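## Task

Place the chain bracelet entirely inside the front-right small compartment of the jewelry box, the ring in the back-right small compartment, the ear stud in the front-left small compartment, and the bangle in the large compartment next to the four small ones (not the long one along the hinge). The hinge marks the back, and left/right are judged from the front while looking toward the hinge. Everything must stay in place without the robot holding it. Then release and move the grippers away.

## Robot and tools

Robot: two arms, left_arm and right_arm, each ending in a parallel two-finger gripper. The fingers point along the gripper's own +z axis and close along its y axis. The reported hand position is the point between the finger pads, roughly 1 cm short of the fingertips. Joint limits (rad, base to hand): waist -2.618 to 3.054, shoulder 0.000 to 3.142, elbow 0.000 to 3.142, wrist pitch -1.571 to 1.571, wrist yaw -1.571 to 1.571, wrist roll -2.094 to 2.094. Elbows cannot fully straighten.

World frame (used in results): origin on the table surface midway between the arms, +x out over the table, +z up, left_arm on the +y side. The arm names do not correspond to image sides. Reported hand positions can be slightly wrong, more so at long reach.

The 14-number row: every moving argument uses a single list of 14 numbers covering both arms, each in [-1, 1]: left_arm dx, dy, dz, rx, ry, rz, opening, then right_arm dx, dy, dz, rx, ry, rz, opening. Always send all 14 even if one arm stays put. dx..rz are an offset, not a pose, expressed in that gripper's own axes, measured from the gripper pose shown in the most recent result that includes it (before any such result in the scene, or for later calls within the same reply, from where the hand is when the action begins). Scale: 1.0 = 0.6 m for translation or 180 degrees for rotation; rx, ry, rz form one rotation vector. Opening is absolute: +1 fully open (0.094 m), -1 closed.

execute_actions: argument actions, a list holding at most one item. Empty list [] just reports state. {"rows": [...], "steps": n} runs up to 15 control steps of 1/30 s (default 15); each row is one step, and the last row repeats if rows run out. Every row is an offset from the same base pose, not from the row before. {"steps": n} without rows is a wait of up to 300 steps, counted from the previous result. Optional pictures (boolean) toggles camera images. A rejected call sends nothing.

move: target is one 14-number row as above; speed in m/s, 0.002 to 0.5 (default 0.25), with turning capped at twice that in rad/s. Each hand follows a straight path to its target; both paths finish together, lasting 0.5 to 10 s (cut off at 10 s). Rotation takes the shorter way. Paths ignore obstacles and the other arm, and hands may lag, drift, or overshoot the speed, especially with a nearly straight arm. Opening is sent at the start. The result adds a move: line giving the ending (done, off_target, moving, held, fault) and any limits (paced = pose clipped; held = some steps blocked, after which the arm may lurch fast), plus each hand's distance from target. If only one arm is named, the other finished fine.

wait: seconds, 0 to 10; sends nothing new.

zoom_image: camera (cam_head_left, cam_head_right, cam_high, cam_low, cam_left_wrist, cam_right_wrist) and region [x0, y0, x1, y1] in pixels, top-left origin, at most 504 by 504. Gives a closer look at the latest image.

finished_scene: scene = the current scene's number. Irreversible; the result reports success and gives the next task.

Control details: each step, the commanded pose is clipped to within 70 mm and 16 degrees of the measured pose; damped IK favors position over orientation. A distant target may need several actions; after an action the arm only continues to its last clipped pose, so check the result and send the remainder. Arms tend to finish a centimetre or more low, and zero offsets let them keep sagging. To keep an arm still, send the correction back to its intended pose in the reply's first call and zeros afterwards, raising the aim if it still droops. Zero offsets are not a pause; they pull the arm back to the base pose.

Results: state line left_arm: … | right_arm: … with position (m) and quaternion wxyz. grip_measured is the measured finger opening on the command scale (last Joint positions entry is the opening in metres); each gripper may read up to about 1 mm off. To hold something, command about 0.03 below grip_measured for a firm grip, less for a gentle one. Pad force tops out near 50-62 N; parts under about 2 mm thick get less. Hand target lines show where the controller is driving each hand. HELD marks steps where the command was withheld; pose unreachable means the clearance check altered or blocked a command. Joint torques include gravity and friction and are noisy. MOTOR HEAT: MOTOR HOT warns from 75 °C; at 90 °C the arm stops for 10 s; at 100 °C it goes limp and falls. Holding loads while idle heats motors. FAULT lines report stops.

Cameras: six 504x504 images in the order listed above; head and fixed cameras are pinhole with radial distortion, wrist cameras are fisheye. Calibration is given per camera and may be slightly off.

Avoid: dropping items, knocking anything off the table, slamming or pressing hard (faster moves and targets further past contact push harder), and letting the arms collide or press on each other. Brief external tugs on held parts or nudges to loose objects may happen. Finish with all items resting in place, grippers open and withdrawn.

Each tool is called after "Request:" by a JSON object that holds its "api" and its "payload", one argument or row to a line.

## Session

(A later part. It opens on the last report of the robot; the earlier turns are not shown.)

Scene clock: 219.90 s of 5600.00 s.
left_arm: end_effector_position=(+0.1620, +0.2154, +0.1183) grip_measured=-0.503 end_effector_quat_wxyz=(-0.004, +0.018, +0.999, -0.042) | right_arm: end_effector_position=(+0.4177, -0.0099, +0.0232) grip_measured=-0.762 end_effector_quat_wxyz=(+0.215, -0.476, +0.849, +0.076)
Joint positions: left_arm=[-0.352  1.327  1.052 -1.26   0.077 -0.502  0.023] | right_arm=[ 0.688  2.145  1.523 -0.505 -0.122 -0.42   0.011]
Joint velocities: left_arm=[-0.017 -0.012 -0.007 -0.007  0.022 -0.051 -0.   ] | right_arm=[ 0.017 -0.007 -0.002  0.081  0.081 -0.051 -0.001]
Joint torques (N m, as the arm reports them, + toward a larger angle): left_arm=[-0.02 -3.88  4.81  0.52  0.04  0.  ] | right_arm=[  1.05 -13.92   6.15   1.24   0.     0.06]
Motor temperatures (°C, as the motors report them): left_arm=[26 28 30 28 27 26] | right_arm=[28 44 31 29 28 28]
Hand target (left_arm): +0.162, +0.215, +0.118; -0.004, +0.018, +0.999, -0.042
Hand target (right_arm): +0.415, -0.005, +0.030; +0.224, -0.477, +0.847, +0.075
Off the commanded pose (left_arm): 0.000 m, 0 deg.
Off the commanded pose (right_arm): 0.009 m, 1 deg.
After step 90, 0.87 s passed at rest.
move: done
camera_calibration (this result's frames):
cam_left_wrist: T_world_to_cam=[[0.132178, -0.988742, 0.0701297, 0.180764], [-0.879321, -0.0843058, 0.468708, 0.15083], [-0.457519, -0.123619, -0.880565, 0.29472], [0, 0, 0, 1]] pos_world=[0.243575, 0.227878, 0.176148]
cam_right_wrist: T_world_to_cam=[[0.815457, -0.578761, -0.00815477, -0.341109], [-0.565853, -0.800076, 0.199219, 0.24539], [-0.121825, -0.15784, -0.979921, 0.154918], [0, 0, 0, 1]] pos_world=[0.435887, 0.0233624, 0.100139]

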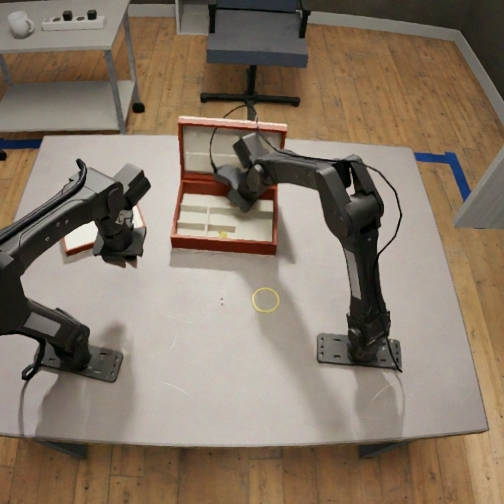

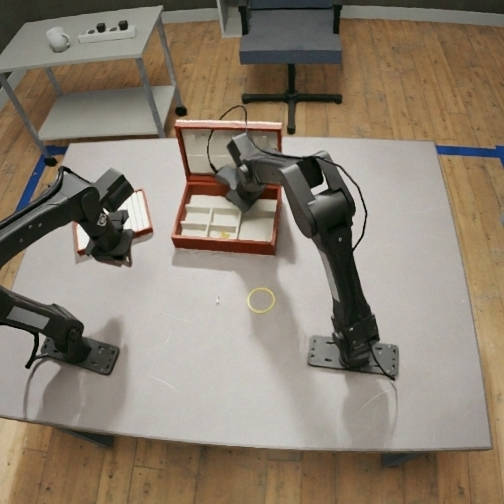

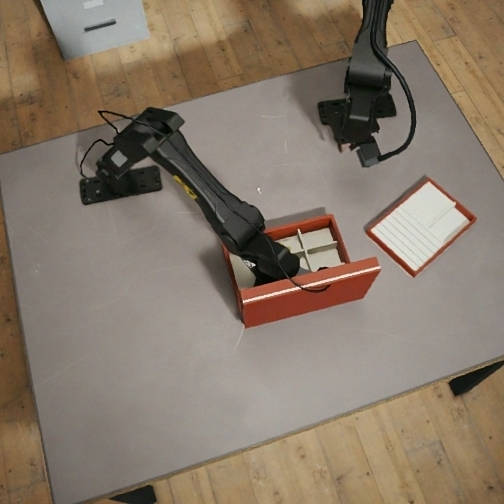

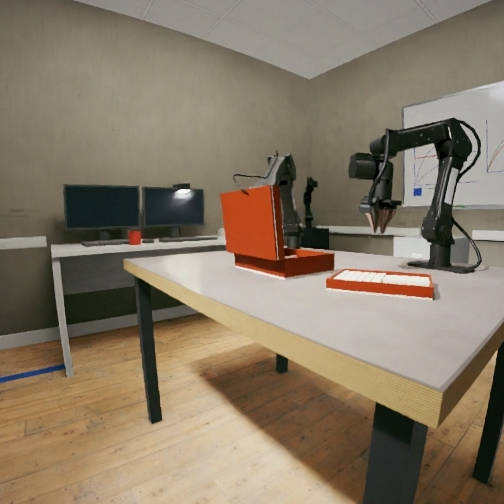

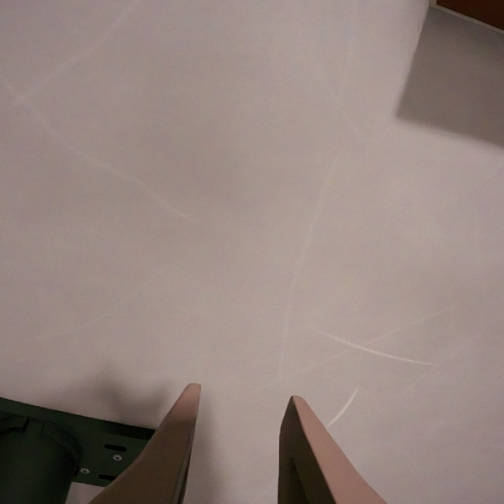

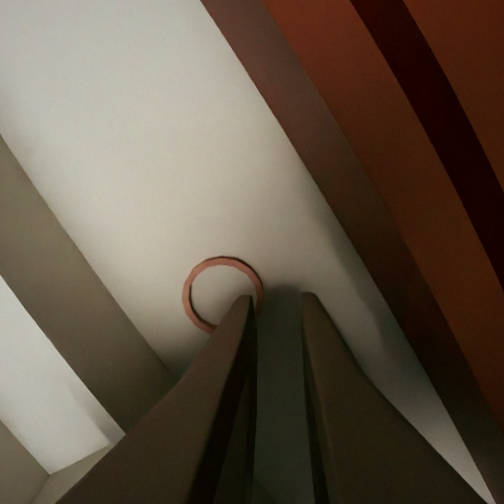

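Request:
{"api": "move", "payload": {
  "target": [0,0,0,0,0,0,-0.5,-0.018,0.015,-0.012,0,0,0,-0.76],
  "speed": 0.05
}}

Scene clock: 224.23 s of 5600.00 s.
left_arm: end_effector_position=(+0.1620, +0.2154, +0.1183) grip_measured=-0.503 end_effector_quat_wxyz=(-0.004, +0.018, +0.999, -0.042) | right_arm: end_effector_position=(+0.4154, -0.0049, +0.0252) grip_measured=-0.762 end_effector_quat_wxyz=(+0.215, -0.474, +0.850, +0.076)
Joint positions: left_arm=[-0.352  1.327  1.052 -1.26   0.077 -0.502  0.023] | right_arm=[ 0.701  2.145  1.532 -0.512 -0.115 -0.405  0.011]
Joint velocities: left_arm=[ 0.002  0.007 -0.002  0.037 -0.051  0.022 -0.001] | right_arm=[ 0.002 -0.007 -0.007  0.007  0.051 -0.037  0.001]
Joint torques (N m, as the arm reports them, + toward a larger angle): left_arm=[-0.02 -3.89  4.81  0.53  0.04  0.  ] | right_arm=[  1.05 -13.06   8.65   0.83  -0.06   0.13]
Motor temperatures (°C, as the motors report them): left_arm=[26 28 30 28 27 26] | right_arm=[28 44 31 29 28 28]
Hand target (left_arm): +0.162, +0.215, +0.118; -0.004, +0.018, +0.999, -0.042
Hand target (right_arm): +0.413, +0.001, +0.034; +0.215, -0.476, +0.849, +0.076
Off the commanded pose (left_arm): 0.000 m, 0 deg.
Off the commanded pose (right_arm): 0.011 m, 0 deg.
After step 90, 0.53 s passed at rest.
move: off_target (right_arm)
camera_calibration (this result's frames):
cam_left_wrist: T_world_to_cam=[[0.132178, -0.988742, 0.0701297, 0.180764], [-0.879321, -0.0843058, 0.468708, 0.15083], [-0.457519, -0.123619, -0.880565, 0.29472], [0, 0, 0, 1]] pos_world=[0.243575, 0.227878, 0.176148]
cam_right_wrist: T_world_to_cam=[[0.81336, -0.581705, -0.00805254, -0.335525], [-0.568667, -0.797896, 0.19995, 0.248833], [-0.122737, -0.158052, -0.979773, 0.157701], [0, 0, 0, 1]] pos_world=[0.433761, 0.0282915, 0.102055]

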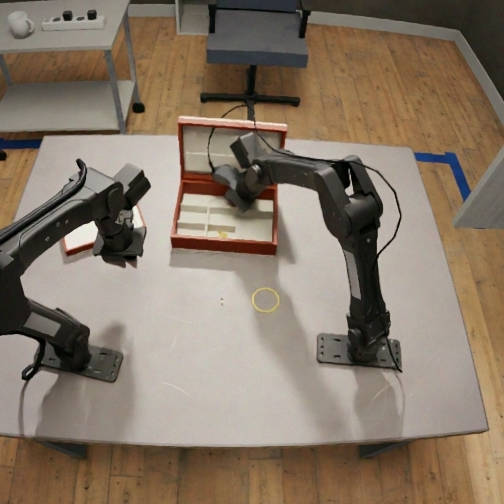

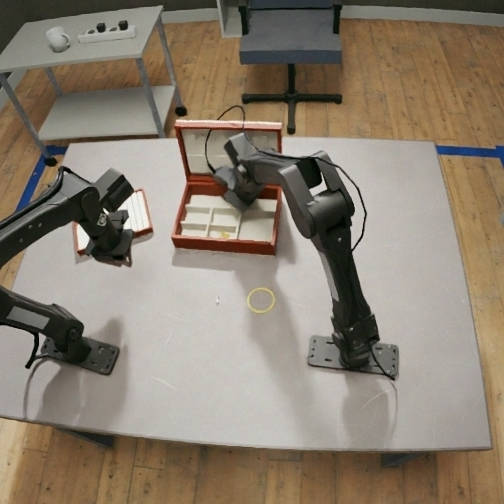

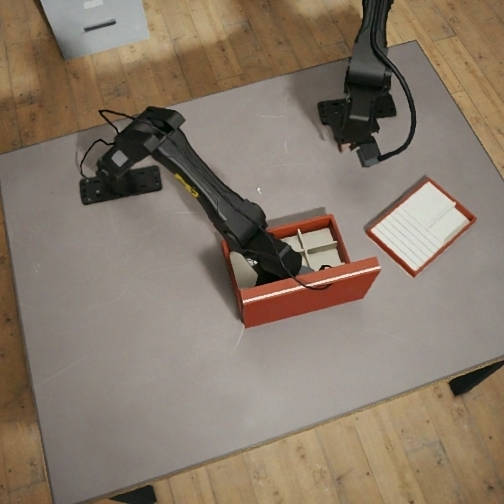

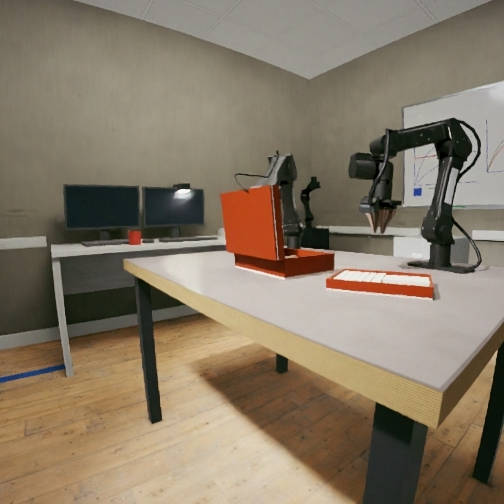

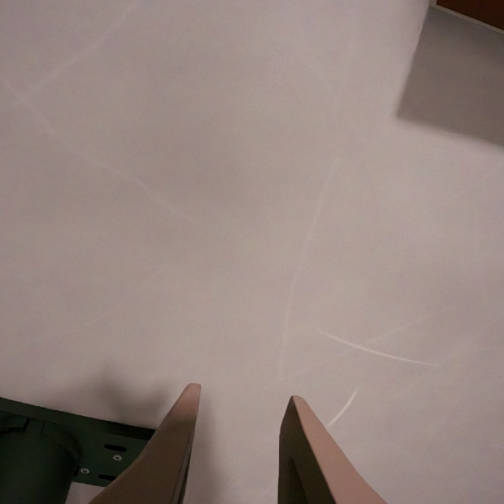

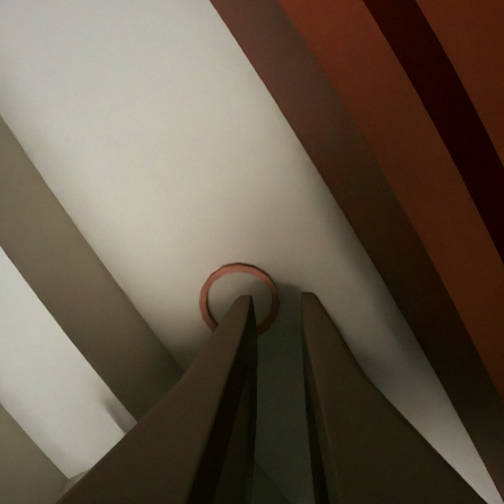

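Request:
{"api": "execute_actions", "payload": {
  "actions": [
    {"rows":[[0,0,0,0,0,0,-0.5,0.002,0.002,0.024,0,0,0,-0.76]]}
  ]
}}

Scene clock: 227.03 s of 5600.00 s.
left_arm: end_effector_position=(+0.1620, +0.2154, +0.1183) grip_measured=-0.503 end_effector_quat_wxyz=(-0.004, +0.018, +0.999, -0.042) | right_arm: end_effector_position=(+0.4203, -0.0018, +0.0211) grip_measured=-0.762 end_effector_quat_wxyz=(+0.223, -0.473, +0.849, +0.076)
Joint positions: left_arm=[-0.352  1.327  1.052 -1.26   0.077 -0.502  0.023] | right_arm=[ 0.701  2.16   1.532 -0.479 -0.114 -0.404  0.011]
Joint velocities: left_arm=[-0.007 -0.002  0.002  0.037 -0.007  0.066  0.001] | right_arm=[-0.012  0.027  0.002 -0.081  0.022 -0.037 -0.001]
Joint torques (N m, as the arm reports them, + toward a larger angle): left_arm=[-0.01 -3.88  4.8   0.52  0.04  0.  ] | right_arm=[  0.35 -10.8    7.3    1.22  -0.09   0.03]
Motor temperatures (°C, as the motors report them): left_arm=[26 28 30 28 27 26] | right_arm=[28 44 31 29 28 28]
Hand target (left_arm): +0.162, +0.215, +0.118; -0.004, +0.018, +0.999, -0.042
Hand target (right_arm): +0.418, -0.000, +0.012; +0.215, -0.474, +0.850, +0.076
Off the commanded pose (left_arm): 0.000 m, 0 deg.
Off the commanded pose (right_arm): 0.010 m, 1 deg.
Steps of this call (steps 1 to 69: nothing new was sent; steps 70 to 84: all 15 steps of this action). Readings (end_effector_position):
70: left_arm (+0.1620, +0.2154, +0.1183) | right_arm (+0.4159, -0.0046, +0.0250)
71: left_arm (+0.1620, +0.2154, +0.1183) | right_arm (+0.4168, -0.0040, +0.0243)
73: left_arm (+0.1620, +0.2154, +0.1183) | right_arm (+0.4182, -0.0031, +0.0221)
77: left_arm (+0.1620, +0.2154, +0.1183) | right_arm (+0.4200, -0.0020, +0.0214)
84: the state above
camera_calibration (this result's frames):
cam_left_wrist: T_world_to_cam=[[0.132178, -0.988742, 0.0701297, 0.180764], [-0.879321, -0.0843058, 0.468708, 0.15083], [-0.457519, -0.123619, -0.880565, 0.29472], [0, 0, 0, 1]] pos_world=[0.243575, 0.227878, 0.176148]
cam_right_wrist: T_world_to_cam=[[0.812641, -0.582762, -0.00184009, -0.337577], [-0.572495, -0.798906, 0.184388, 0.256857], [-0.108925, -0.148788, -0.982852, 0.149068], [0, 0, 0, 1]] pos_world=[0.437615, 0.0306567, 0.0985292]

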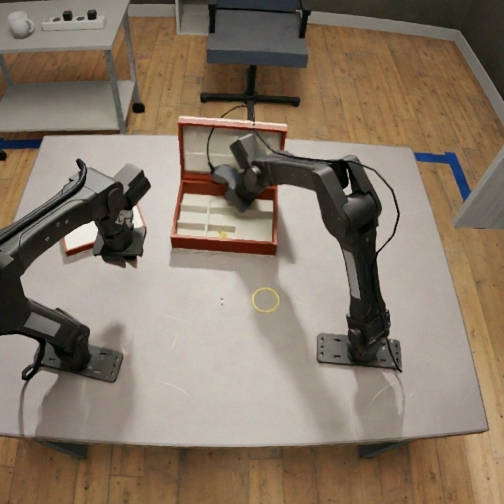

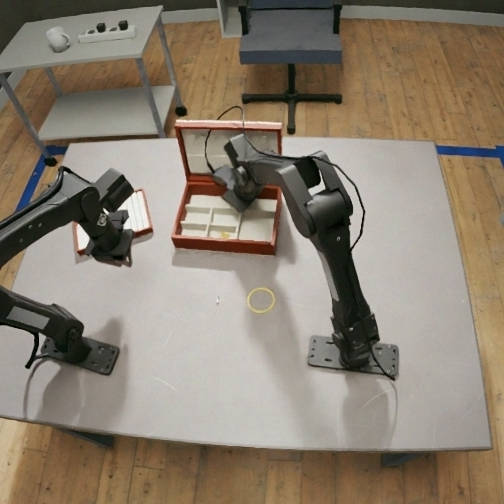

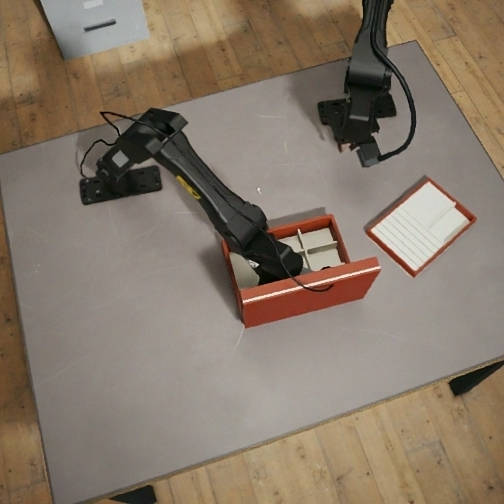

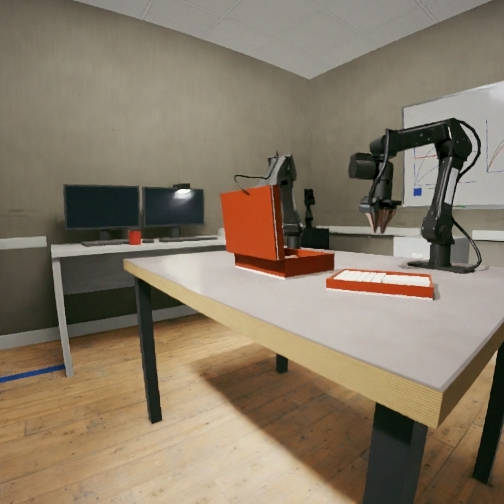

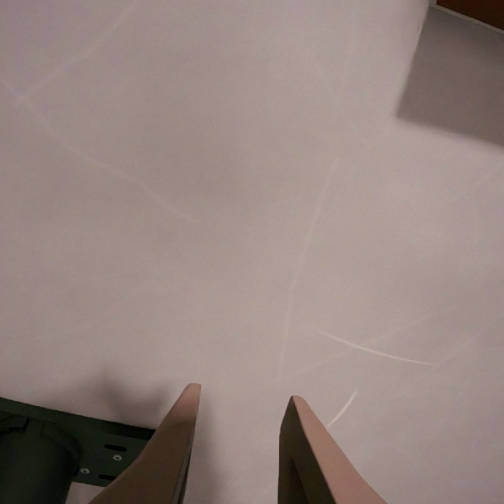

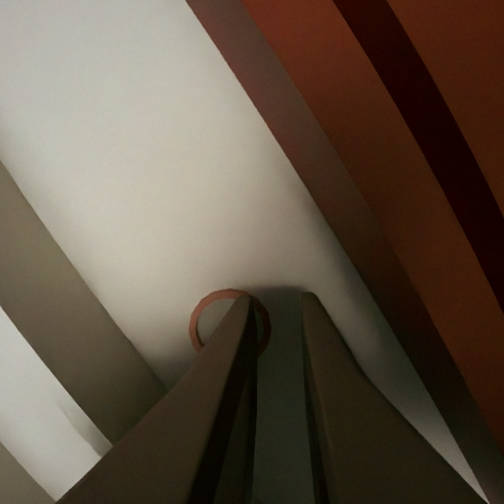

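Request:
{"api": "execute_actions", "payload": {
  "actions": [
    {"rows":[[0,0,0,0,0,0,-0.5,0.012,0,0.014,0,0,0,-0.76],[0,0,0,0,0,0,-0.5,0.012,0,0.014,0,0,0,-0.76],[0,0,0,0,0,0,-0.5,0.012,0,0.014,0,0,0,-0.82],[0,0,0,0,0,0,-0.5,0.012,0,0.014,0,0,0,-0.88],[0,0,0,0,0,0,-0.5,0.012,0,0.014,0,0,0,-1]]}
  ],
  "pictures": false
}}

Request:
{"api": "move", "payload": {
  "target": [0,0,0,0,0,0,-0.5,-0.02,0,-0.06,0,0,0,-1],
  "speed": 0.08
}}

Scene clock: 234.40 s of 5600.00 s.
left_arm: end_effector_position=(+0.1620, +0.2154, +0.1183) grip_measured=-0.503 end_effector_quat_wxyz=(-0.004, +0.018, +0.999, -0.042) | right_arm: end_effector_position=(+0.4225, -0.0001, +0.0201) grip_measured=-0.990 end_effector_quat_wxyz=(+0.232, -0.473, +0.847, +0.078)
Joint positions: left_arm=[-0.352  1.327  1.052 -1.26   0.077 -0.502  0.023] | right_arm=[ 0.701  2.16   1.518 -0.448 -0.115 -0.404  0.   ]
Joint velocities: left_arm=[ 0.002 -0.012  0.007 -0.095 -0.022  0.007 -0.   ] | right_arm=[ 0.002 -0.007 -0.007  0.051 -0.022  0.022  0.   ]
Joint torques (N m, as the arm reports them, + toward a larger angle): left_arm=[-0.02 -3.88  4.81  0.52  0.04  0.  ] | right_arm=[ -0.26 -11.76   5.79   1.22  -0.12  -0.02]
Motor temperatures (°C, as the motors report them): left_arm=[26 28 30 28 27 26] | right_arm=[28 43 31 29 28 28]
Hand target (left_arm): +0.162, +0.215, +0.118; -0.004, +0.018, +0.999, -0.042
Hand target (right_arm): +0.420, -0.004, +0.010; +0.223, -0.473, +0.849, +0.076
Off the commanded pose (left_arm): 0.000 m, 0 deg.
Off the commanded pose (right_arm): 0.011 m, 1 deg.
Steps of this call (steps 1 to 90: nothing new was sent; then 3.87 s passed at rest; steps 91 to 105: all 15 steps of this action). Readings (end_effector_position):
91: left_arm (+0.1620, +0.2154, +0.1183) | right_arm (+0.4206, -0.0016, +0.0209)
92: left_arm (+0.1620, +0.2154, +0.1183) | right_arm (+0.4211, -0.0013, +0.0205)
94: left_arm (+0.1620, +0.2154, +0.1183) | right_arm (+0.4216, -0.0008, +0.0202)
98: left_arm (+0.1620, +0.2154, +0.1183) | right_arm (+0.4222, -0.0002, +0.0201)
105: the state above

Scene clock: 235.67 s of 5600.00 s.
left_arm: end_effector_position=(+0.1620, +0.2154, +0.1183) grip_measured=-0.503 end_effector_quat_wxyz=(-0.004, +0.018, +0.999, -0.042) | right_arm: end_effector_position=(+0.4142, -0.0056, +0.0439) grip_measured=-0.990 end_effector_quat_wxyz=(+0.224, -0.473, +0.848, +0.077)
Joint positions: left_arm=[-0.352  1.327  1.052 -1.26   0.077 -0.502  0.023] | right_arm=[ 0.701  2.102  1.534 -0.539 -0.115 -0.404  0.   ]
Joint velocities: left_arm=[ 0.012  0.002 -0.002 -0.051  0.022 -0.066 -0.001] | right_arm=[-0.012 -0.012 -0.007  0.007 -0.051  0.022 -0.001]
Joint torques (N m, as the arm reports them, + toward a larger angle): left_arm=[-0.02 -3.88  4.8   0.52  0.04  0.  ] | right_arm=[ -0.1  -13.45   8.85   0.94  -0.07   0.03]
Motor temperatures (°C, as the motors report them): left_arm=[26 28 30 28 27 26] | right_arm=[28 43 31 29 28 28]
Hand target (left_arm): +0.162, +0.215, +0.118; -0.004, +0.018, +0.999, -0.042
Hand target (right_arm): +0.416, -0.004, +0.057; +0.232, -0.473, +0.846, +0.078
Off the commanded pose (left_arm): 0.000 m, 0 deg.
Off the commanded pose (right_arm): 0.014 m, 1 deg.
move: off_target (right_arm)
camera_calibration (this result's frames):
cam_left_wrist: T_world_to_cam=[[0.132178, -0.988742, 0.0701297, 0.180764], [-0.879321, -0.0843058, 0.468708, 0.15083], [-0.457519, -0.123619, -0.880565, 0.29472], [0, 0, 0, 1]] pos_world=[0.243575, 0.227878, 0.176148]
cam_right_wrist: T_world_to_cam=[[0.81304, -0.582203, -0.00244106, -0.334854], [-0.572102, -0.799698, 0.182159, 0.246009], [-0.108006, -0.146706, -0.983266, 0.169933], [0, 0, 0, 1]] pos_world=[0.431346, 0.02671, 0.121459]

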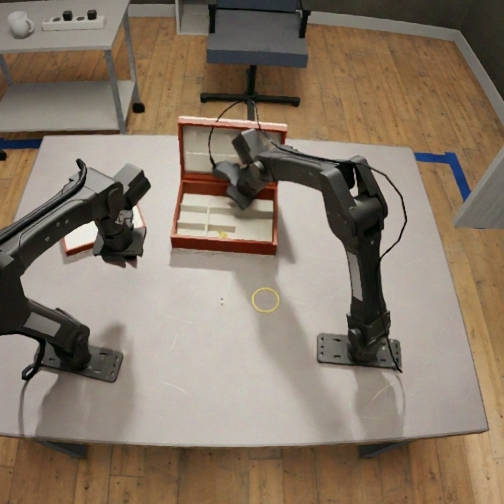

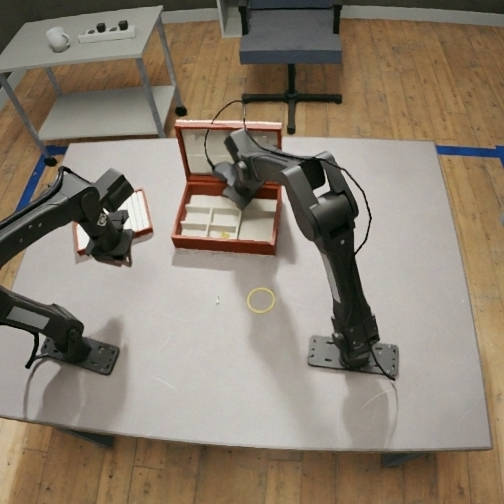

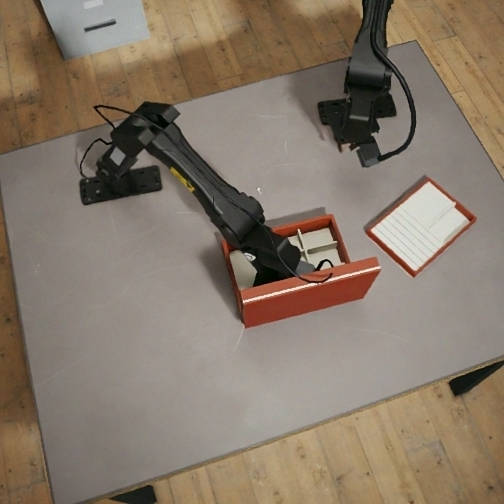

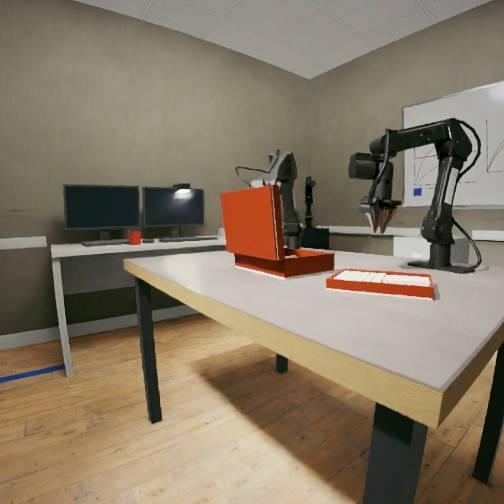

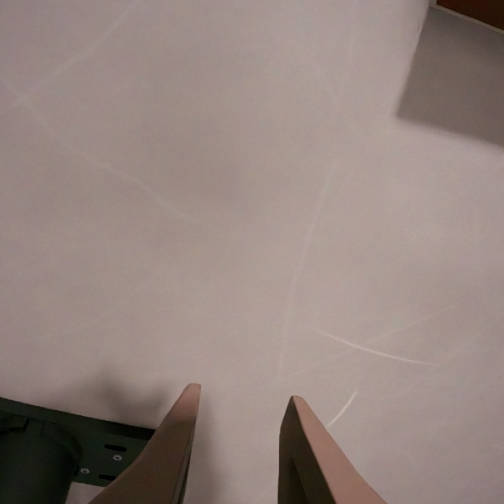

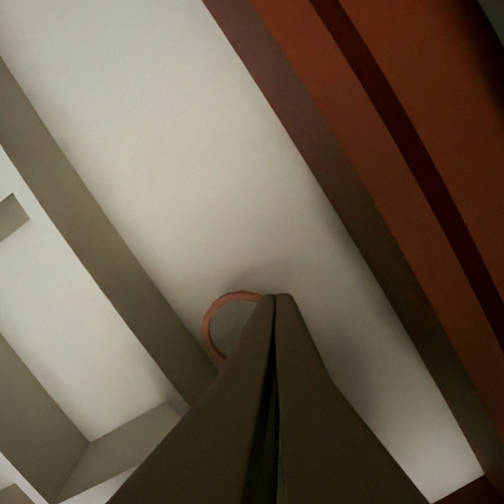

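Request:
{"api": "move", "payload": {
  "target": [0,0,0,0,0,0,-0.5,-0.027,-0.004,-0.055,0,0,0,-1],
  "speed": 0.1
}}

Request:
{"api": "move", "payload": {
  "target": [0,0,0,0,0,0,-0.5,0,0.098,-0.022,-0.02,0.07,0,-1],
  "speed": 0.1
}}

Scene clock: 241.47 s of 5600.00 s.
left_arm: end_effector_position=(+0.1620, +0.2154, +0.1183) grip_measured=-0.503 end_effector_quat_wxyz=(-0.004, +0.018, +0.999, -0.042) | right_arm: end_effector_position=(+0.4119, -0.0071, +0.0683) grip_measured=-0.990 end_effector_quat_wxyz=(+0.217, -0.474, +0.850, +0.076)
Joint positions: left_arm=[-0.352  1.327  1.052 -1.26   0.077 -0.502  0.023] | right_arm=[ 0.701  2.076  1.601 -0.646 -0.115 -0.404  0.   ]
Joint velocities: left_arm=[ 0.002 -0.007  0.002 -0.037 -0.022 -0.081  0.001] | right_arm=[ 0.002 -0.012 -0.022  0.081  0.037  0.051 -0.   ]
Joint torques (N m, as the arm reports them, + toward a larger angle): left_arm=[-0.02 -3.89  4.81  0.52  0.04  0.  ] | right_arm=[ -0.02 -13.24   8.92   0.92  -0.08   0.  ]
Motor temperatures (°C, as the motors report them): left_arm=[26 28 30 28 27 26] | right_arm=[28 43 31 29 28 28]
Hand target (left_arm): +0.162, +0.215, +0.118; -0.004, +0.018, +0.999, -0.042
Hand target (right_arm): +0.413, -0.006, +0.081; +0.224, -0.473, +0.848, +0.077
Off the commanded pose (left_arm): 0.000 m, 0 deg.
Off the commanded pose (right_arm): 0.013 m, 1 deg.
After step 90, 1.77 s passed at rest.
move: off_target (right_arm)
camera_calibration (this result's frames):
cam_left_wrist: T_world_to_cam=[[0.132178, -0.988742, 0.0701297, 0.180764], [-0.879321, -0.0843058, 0.468708, 0.15083], [-0.457519, -0.123619, -0.880565, 0.29472], [0, 0, 0, 1]] pos_world=[0.243575, 0.227878, 0.176148]
cam_right_wrist: T_world_to_cam=[[0.812979, -0.582243, -0.00757867, -0.333477], [-0.569823, -0.798182, 0.195466, 0.23729], [-0.119858, -0.154591, -0.980681, 0.198081], [0, 0, 0, 1]] pos_world=[0.430065, 0.0258577, 0.145345]

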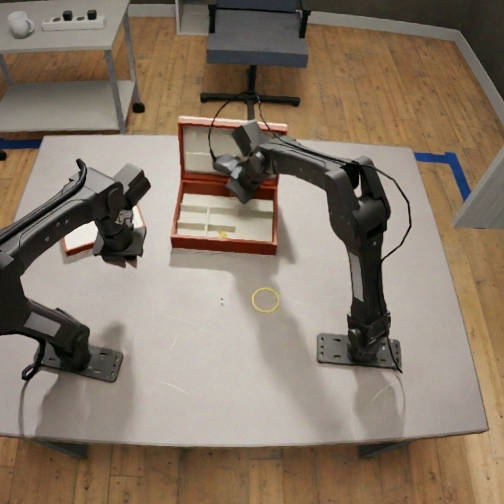

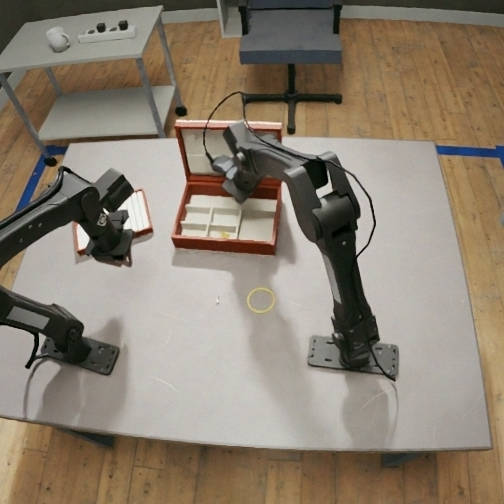

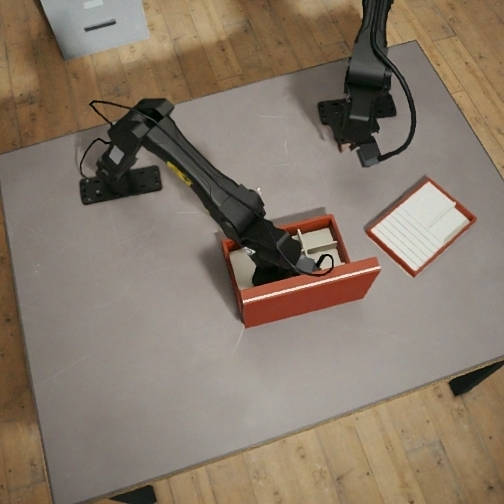

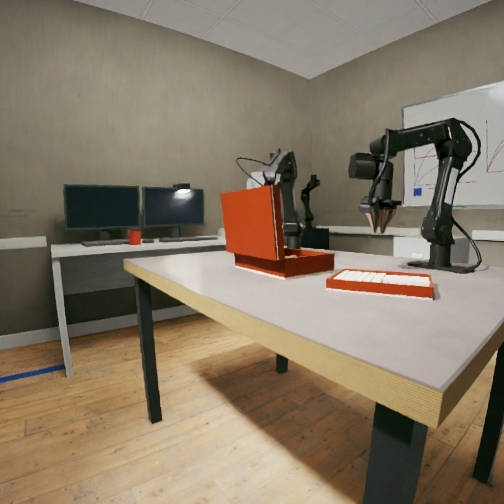

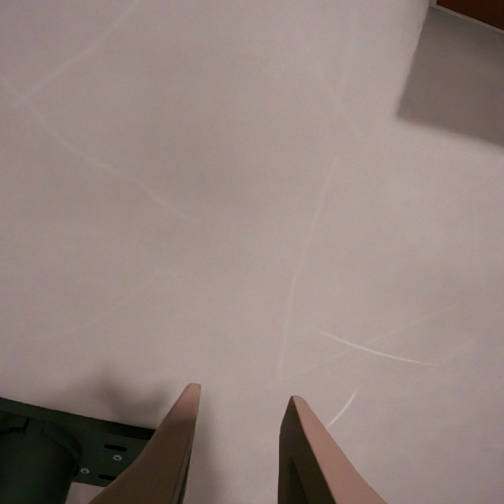

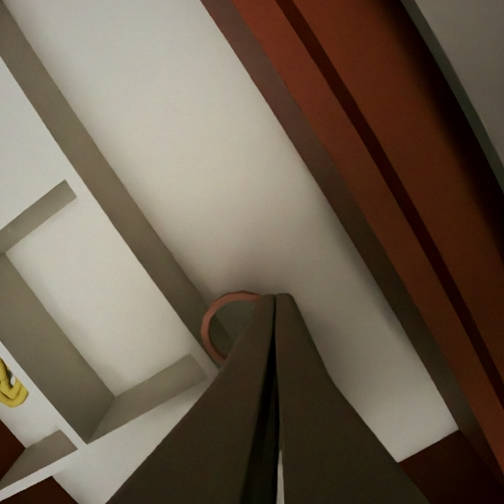

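Scene clock: 243.20 s of 5600.00 s.
left_arm: end_effector_position=(+0.1620, +0.2154, +0.1183) grip_measured=-0.503 end_effector_quat_wxyz=(-0.004, +0.018, +0.999, -0.042) | right_arm: end_effector_position=(+0.3593, +0.0164, +0.0762) grip_measured=-0.990 end_effector_quat_wxyz=(+0.112, -0.486, +0.865, +0.053)
Joint positions: left_arm=[-0.352  1.327  1.052 -1.26   0.077 -0.502  0.023] | right_arm=[ 0.825  2.15   1.82  -1.    -0.06  -0.305  0.   ]
Joint velocities: left_arm=[ 0.007 -0.017 -0.007  0.022 -0.066 -0.007  0.   ] | right_arm=[ 0.027 -0.012  0.012 -0.081 -0.051  0.007  0.001]
Joint torques (N m, as the arm reports them, + toward a larger angle): left_arm=[-0.01 -3.88  4.81  0.52  0.04  0.  ] | right_arm=[  0.72 -11.28   9.14   0.64   0.07   0.07]
Motor temperatures (°C, as the motors report them): left_arm=[26 28 30 28 27 26] | right_arm=[28 43 31 29 28 28]
Hand target (left_arm): +0.162, +0.215, +0.118; -0.004, +0.018, +0.999, -0.042
Hand target (right_arm): +0.358, +0.019, +0.076; +0.108, -0.486, +0.866, +0.049
Off the commanded pose (left_arm): 0.000 m, 0 deg.
Off the commanded pose (right_arm): 0.004 m, 1 deg.
move: done
camera_calibration (this result's frames):
cam_left_wrist: T_world_to_cam=[[0.132178, -0.988742, 0.0701297, 0.180764], [-0.879321, -0.0843058, 0.468708, 0.15083], [-0.457519, -0.123619, -0.880565, 0.29472], [0, 0, 0, 1]] pos_world=[0.243575, 0.227878, 0.176148]
cam_right_wrist: T_world_to_cam=[[0.814836, -0.577144, -0.0542796, -0.274108], [-0.512548, -0.761034, 0.397645, 0.187917], [-0.270807, -0.296195, -0.915932, 0.254735], [0, 0, 0, 1]] pos_world=[0.388653, 0.0602627, 0.143717]

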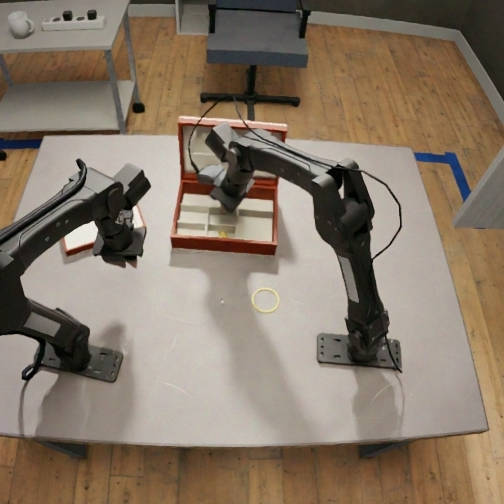

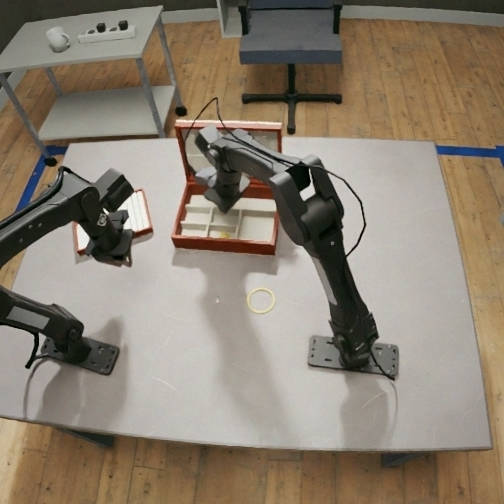

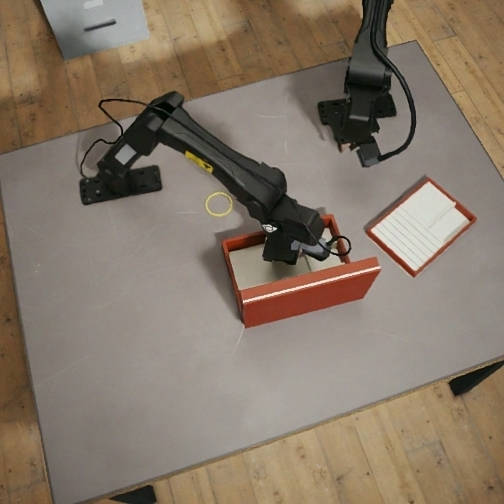

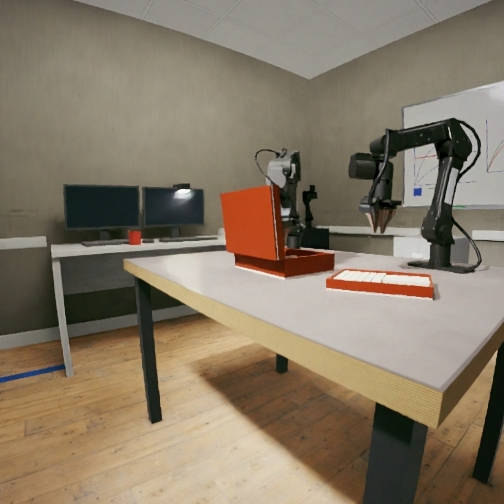

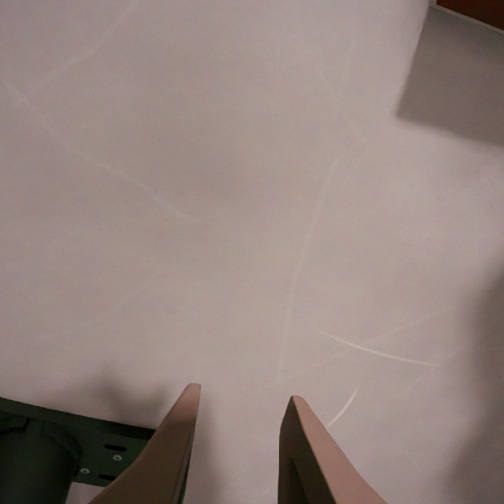

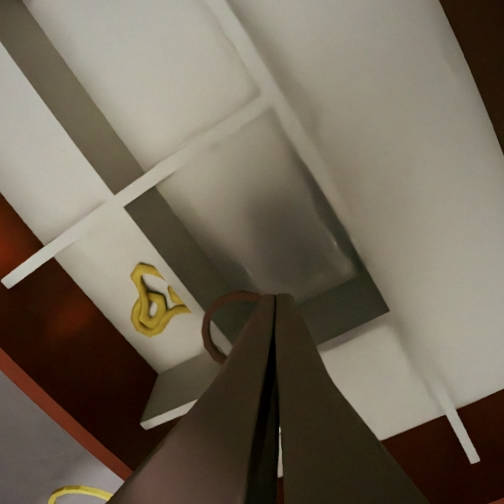

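Request:
{"api": "move", "payload": {
  "target": [0,0,0,0,0,0,-0.5,0.024,0,0.082,0,0,0,-1],
  "speed": 0.1
}}

Request:
{"api": "execute_actions", "payload": {
  "actions": [
    {"rows":[[0,0,0,0,0,0,-0.5,0,0,0,0,0,0,-0.86]],"steps":8}
  ],
  "pictures": false
}}

Request:
{"api": "move", "payload": {
  "target": [0,0,0,0,0,0,-0.5,-0.02,0,-0.13,0,0,0,-0.86]
}}

Scene clock: 248.50 s of 5600.00 s.
left_arm: end_effector_position=(+0.1620, +0.2154, +0.1183) grip_measured=-0.503 end_effector_quat_wxyz=(-0.004, +0.018, +0.999, -0.042) | right_arm: end_effector_position=(+0.3588, +0.0160, +0.0302) grip_measured=-0.990 end_effector_quat_wxyz=(+0.114, -0.485, +0.865, +0.054)
Joint positions: left_arm=[-0.352  1.327  1.052 -1.26   0.077 -0.502  0.023] | right_arm=[ 0.825  2.177  1.677 -0.827 -0.06  -0.304  0.   ]
Joint velocities: left_arm=[-0.012  0.007  0.002  0.037  0.081 -0.007  0.001] | right_arm=[ 0.007 -0.022 -0.007 -0.037  0.037 -0.051  0.   ]
Joint torques (N m, as the arm reports them, + toward a larger angle): left_arm=[-0.02 -3.89  4.8   0.52  0.04  0.  ] | right_arm=[ -0.25 -11.72   6.33   0.91  -0.05  -0.03]
Motor temperatures (°C, as the motors report them): left_arm=[26 28 30 28 27 26] | right_arm=[28 43 31 29 28 28]
Hand target (left_arm): +0.162, +0.215, +0.118; -0.004, +0.018, +0.999, -0.042
Hand target (right_arm): +0.359, +0.015, +0.025; +0.112, -0.486, +0.865, +0.053
Off the commanded pose (left_arm): 0.000 m, 0 deg.
Off the commanded pose (right_arm): 0.005 m, 0 deg.
After step 90, 1.20 s passed at rest.
move: done
camera_calibration (this result's frames):
cam_left_wrist: T_world_to_cam=[[0.132178, -0.988742, 0.0701297, 0.180764], [-0.879321, -0.0843058, 0.468708, 0.15083], [-0.457519, -0.123619, -0.880565, 0.29472], [0, 0, 0, 1]] pos_world=[0.243575, 0.227878, 0.176148]
cam_right_wrist: T_world_to_cam=[[0.814759, -0.577322, -0.0535477, -0.276435], [-0.513829, -0.761754, 0.394602, 0.206179], [-0.268603, -0.293991, -0.91729, 0.211547], [0, 0, 0, 1]] pos_world=[0.38799, 0.0596587, 0.0978886]

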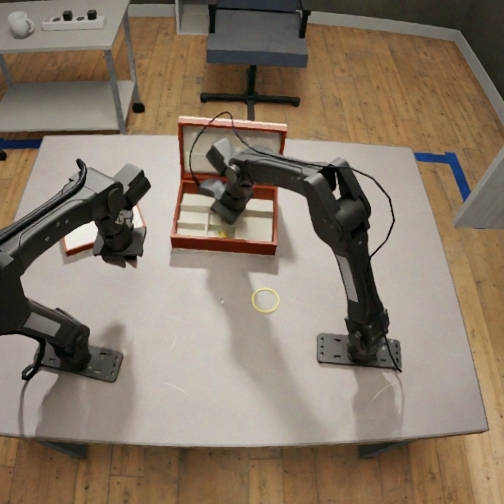

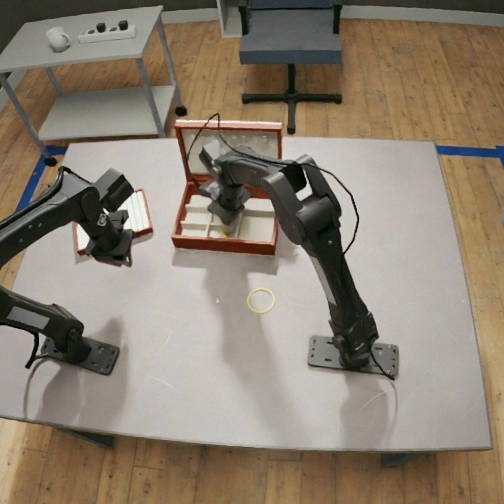

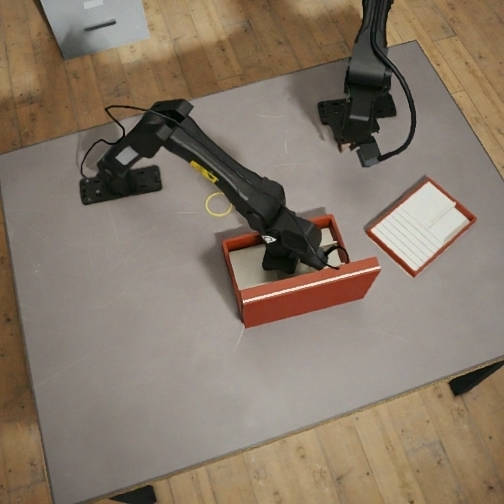

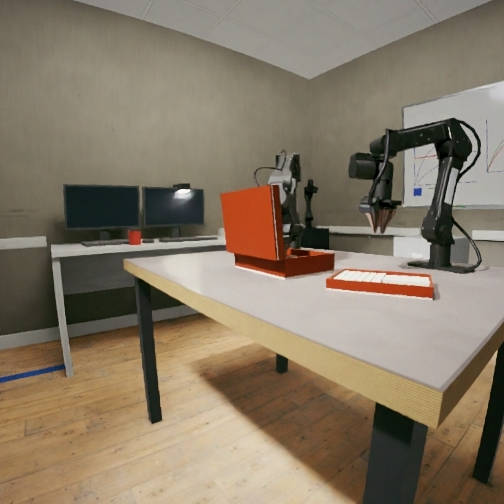

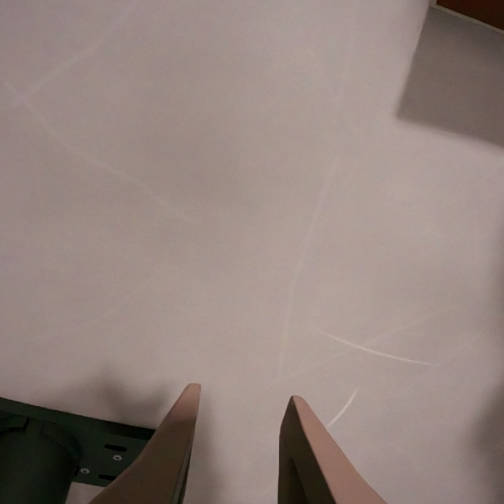

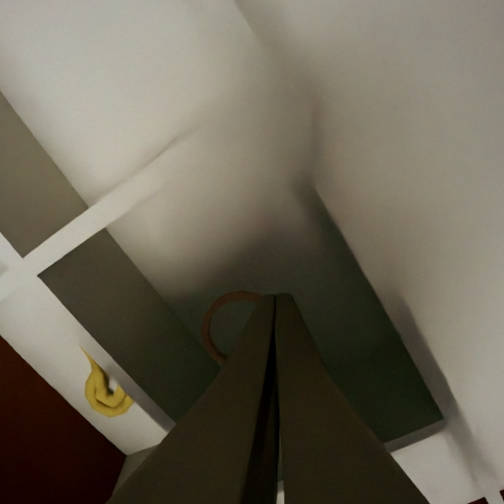

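Scene clock: 248.77 s of 5600.00 s.
left_arm: end_effector_position=(+0.1620, +0.2154, +0.1183) grip_measured=-0.503 end_effector_quat_wxyz=(-0.004, +0.018, +0.999, -0.042) | right_arm: end_effector_position=(+0.3588, +0.0161, +0.0302) grip_measured=-0.862 end_effector_quat_wxyz=(+0.114, -0.485, +0.865, +0.054)
Joint positions: left_arm=[-0.352  1.327  1.052 -1.26   0.077 -0.502  0.023] | right_arm=[ 0.825  2.177  1.677 -0.826 -0.06  -0.304  0.006]
Joint velocities: left_arm=[ 0.002  0.002 -0.007  0.051  0.051 -0.022 -0.   ] | right_arm=[-0.002  0.002  0.002 -0.022 -0.037  0.11  -0.   ]
Joint torques (N m, as the arm reports them, + toward a larger angle): left_arm=[-0.02 -3.88  4.8   0.52  0.04  0.  ] | right_arm=[ -0.04 -12.66   7.08   0.79  -0.1    0.  ]
Motor temperatures (°C, as the motors report them): left_arm=[26 28 30 28 27 26] | right_arm=[28 43 31 29 28 28]
Hand target (left_arm): +0.162, +0.215, +0.118; -0.004, +0.018, +0.999, -0.042
Hand target (right_arm): +0.359, +0.016, +0.030; +0.114, -0.485, +0.865, +0.054
Off the commanded pose (left_arm): 0.000 m, 0 deg.
Off the commanded pose (right_arm): 0.000 m, 0 deg.
Steps of this call (steps 1 to 8: all 8 steps of this action). Readings (end_effector_position):
1: left_arm (+0.1620, +0.2154, +0.1183) | right_arm (+0.3588, +0.0161, +0.0302)
2: left_arm (+0.1620, +0.2154, +0.1183) | right_arm (+0.3588, +0.0161, +0.0302)
4: left_arm (+0.1620, +0.2154, +0.1183) | right_arm (+0.3588, +0.0161, +0.0302)
8: the state above

Scene clock: 250.10 s of 5600.00 s.
left_arm: end_effector_position=(+0.1620, +0.2154, +0.1183) grip_measured=-0.503 end_effector_quat_wxyz=(-0.004, +0.018, +0.999, -0.042) | right_arm: end_effector_position=(+0.3533, +0.0113, +0.1060) grip_measured=-0.862 end_effector_quat_wxyz=(+0.117, -0.485, +0.865, +0.054)
Joint positions: left_arm=[-0.352  1.327  1.052 -1.26   0.077 -0.502  0.023] | right_arm=[ 0.825  2.099  1.858 -1.078 -0.06  -0.304  0.006]
Joint velocities: left_arm=[ 0.002  0.002 -0.012 -0.051 -0.007  0.037 -0.   ] | right_arm=[ 0.002 -0.002  0.002 -0.022  0.051  0.007 -0.   ]
Joint torques (N m, as the arm reports them, + toward a larger angle): left_arm=[-0.02 -3.88  4.79  0.52  0.04 -0.01] | right_arm=[ -0.34 -12.1    8.19   0.6   -0.01  -0.04]
Motor temperatures (°C, as the motors report them): left_arm=[26 28 30 28 27 26] | right_arm=[28 43 31 29 28 28]
Hand target (left_arm): +0.162, +0.215, +0.118; -0.004, +0.018, +0.999, -0.042
Hand target (right_arm): +0.353, +0.010, +0.108; +0.114, -0.485, +0.865, +0.054
Off the commanded pose (left_arm): 0.000 m, 0 deg.
Off the commanded pose (right_arm): 0.003 m, 0 deg.
move: done
camera_calibration (this result's frames):
cam_left_wrist: T_world_to_cam=[[0.132178, -0.988742, 0.0701297, 0.180764], [-0.879321, -0.0843058, 0.468708, 0.15083], [-0.457519, -0.123619, -0.880565, 0.29472], [0, 0, 0, 1]] pos_world=[0.243575, 0.227878, 0.176148]
cam_right_wrist: T_world_to_cam=[[0.815033, -0.577085, -0.0518945, -0.270929], [-0.515866, -0.763508, 0.388506, 0.171308], [-0.263823, -0.289875, -0.919984, 0.276811], [0, 0, 0, 1]] pos_world=[0.382218, 0.0546868, 0.174048]

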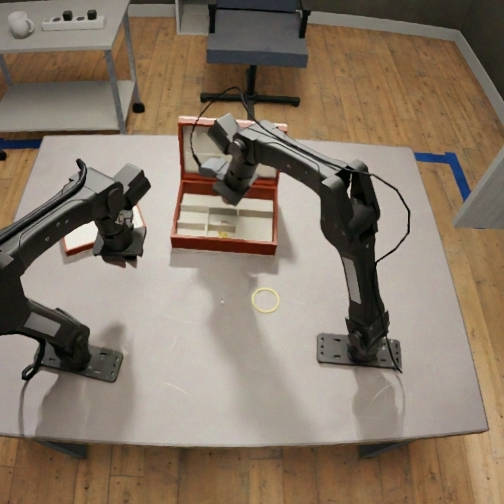

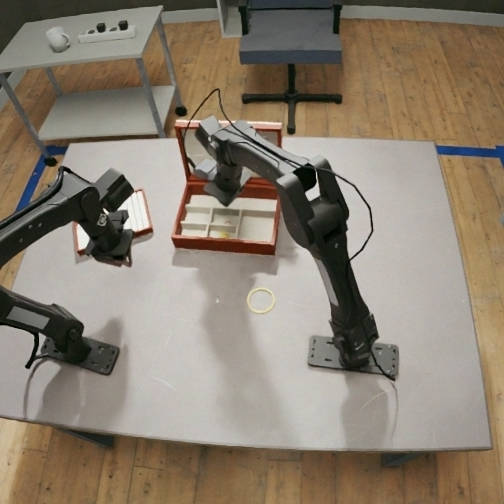

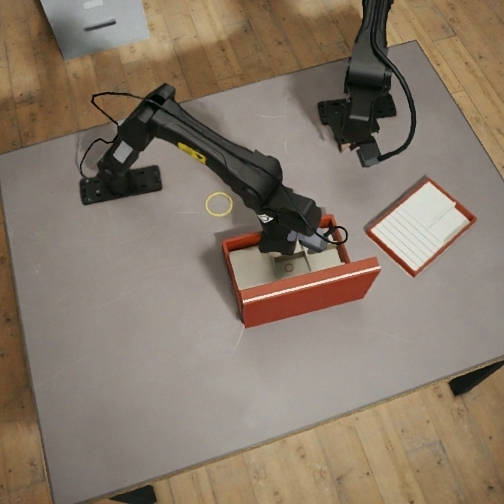

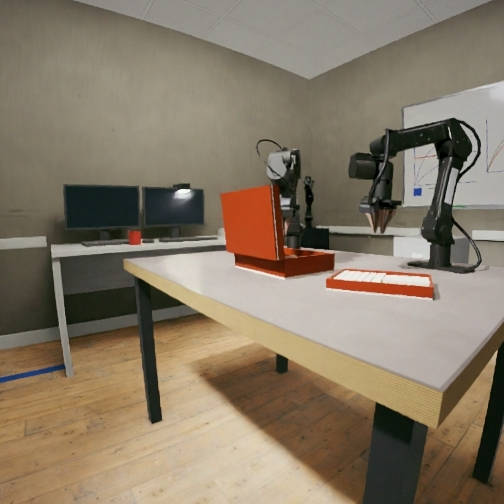

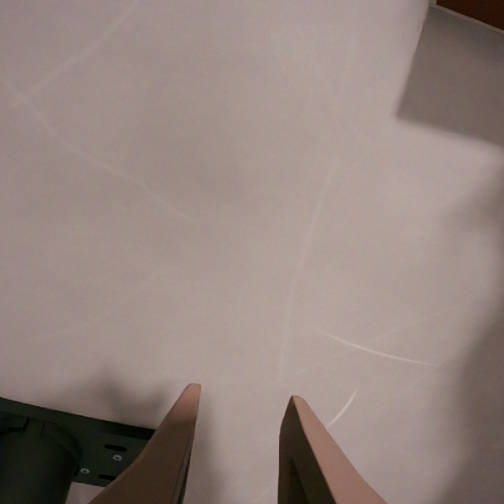

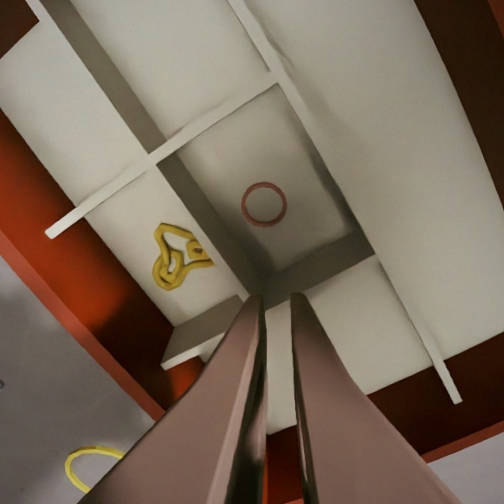

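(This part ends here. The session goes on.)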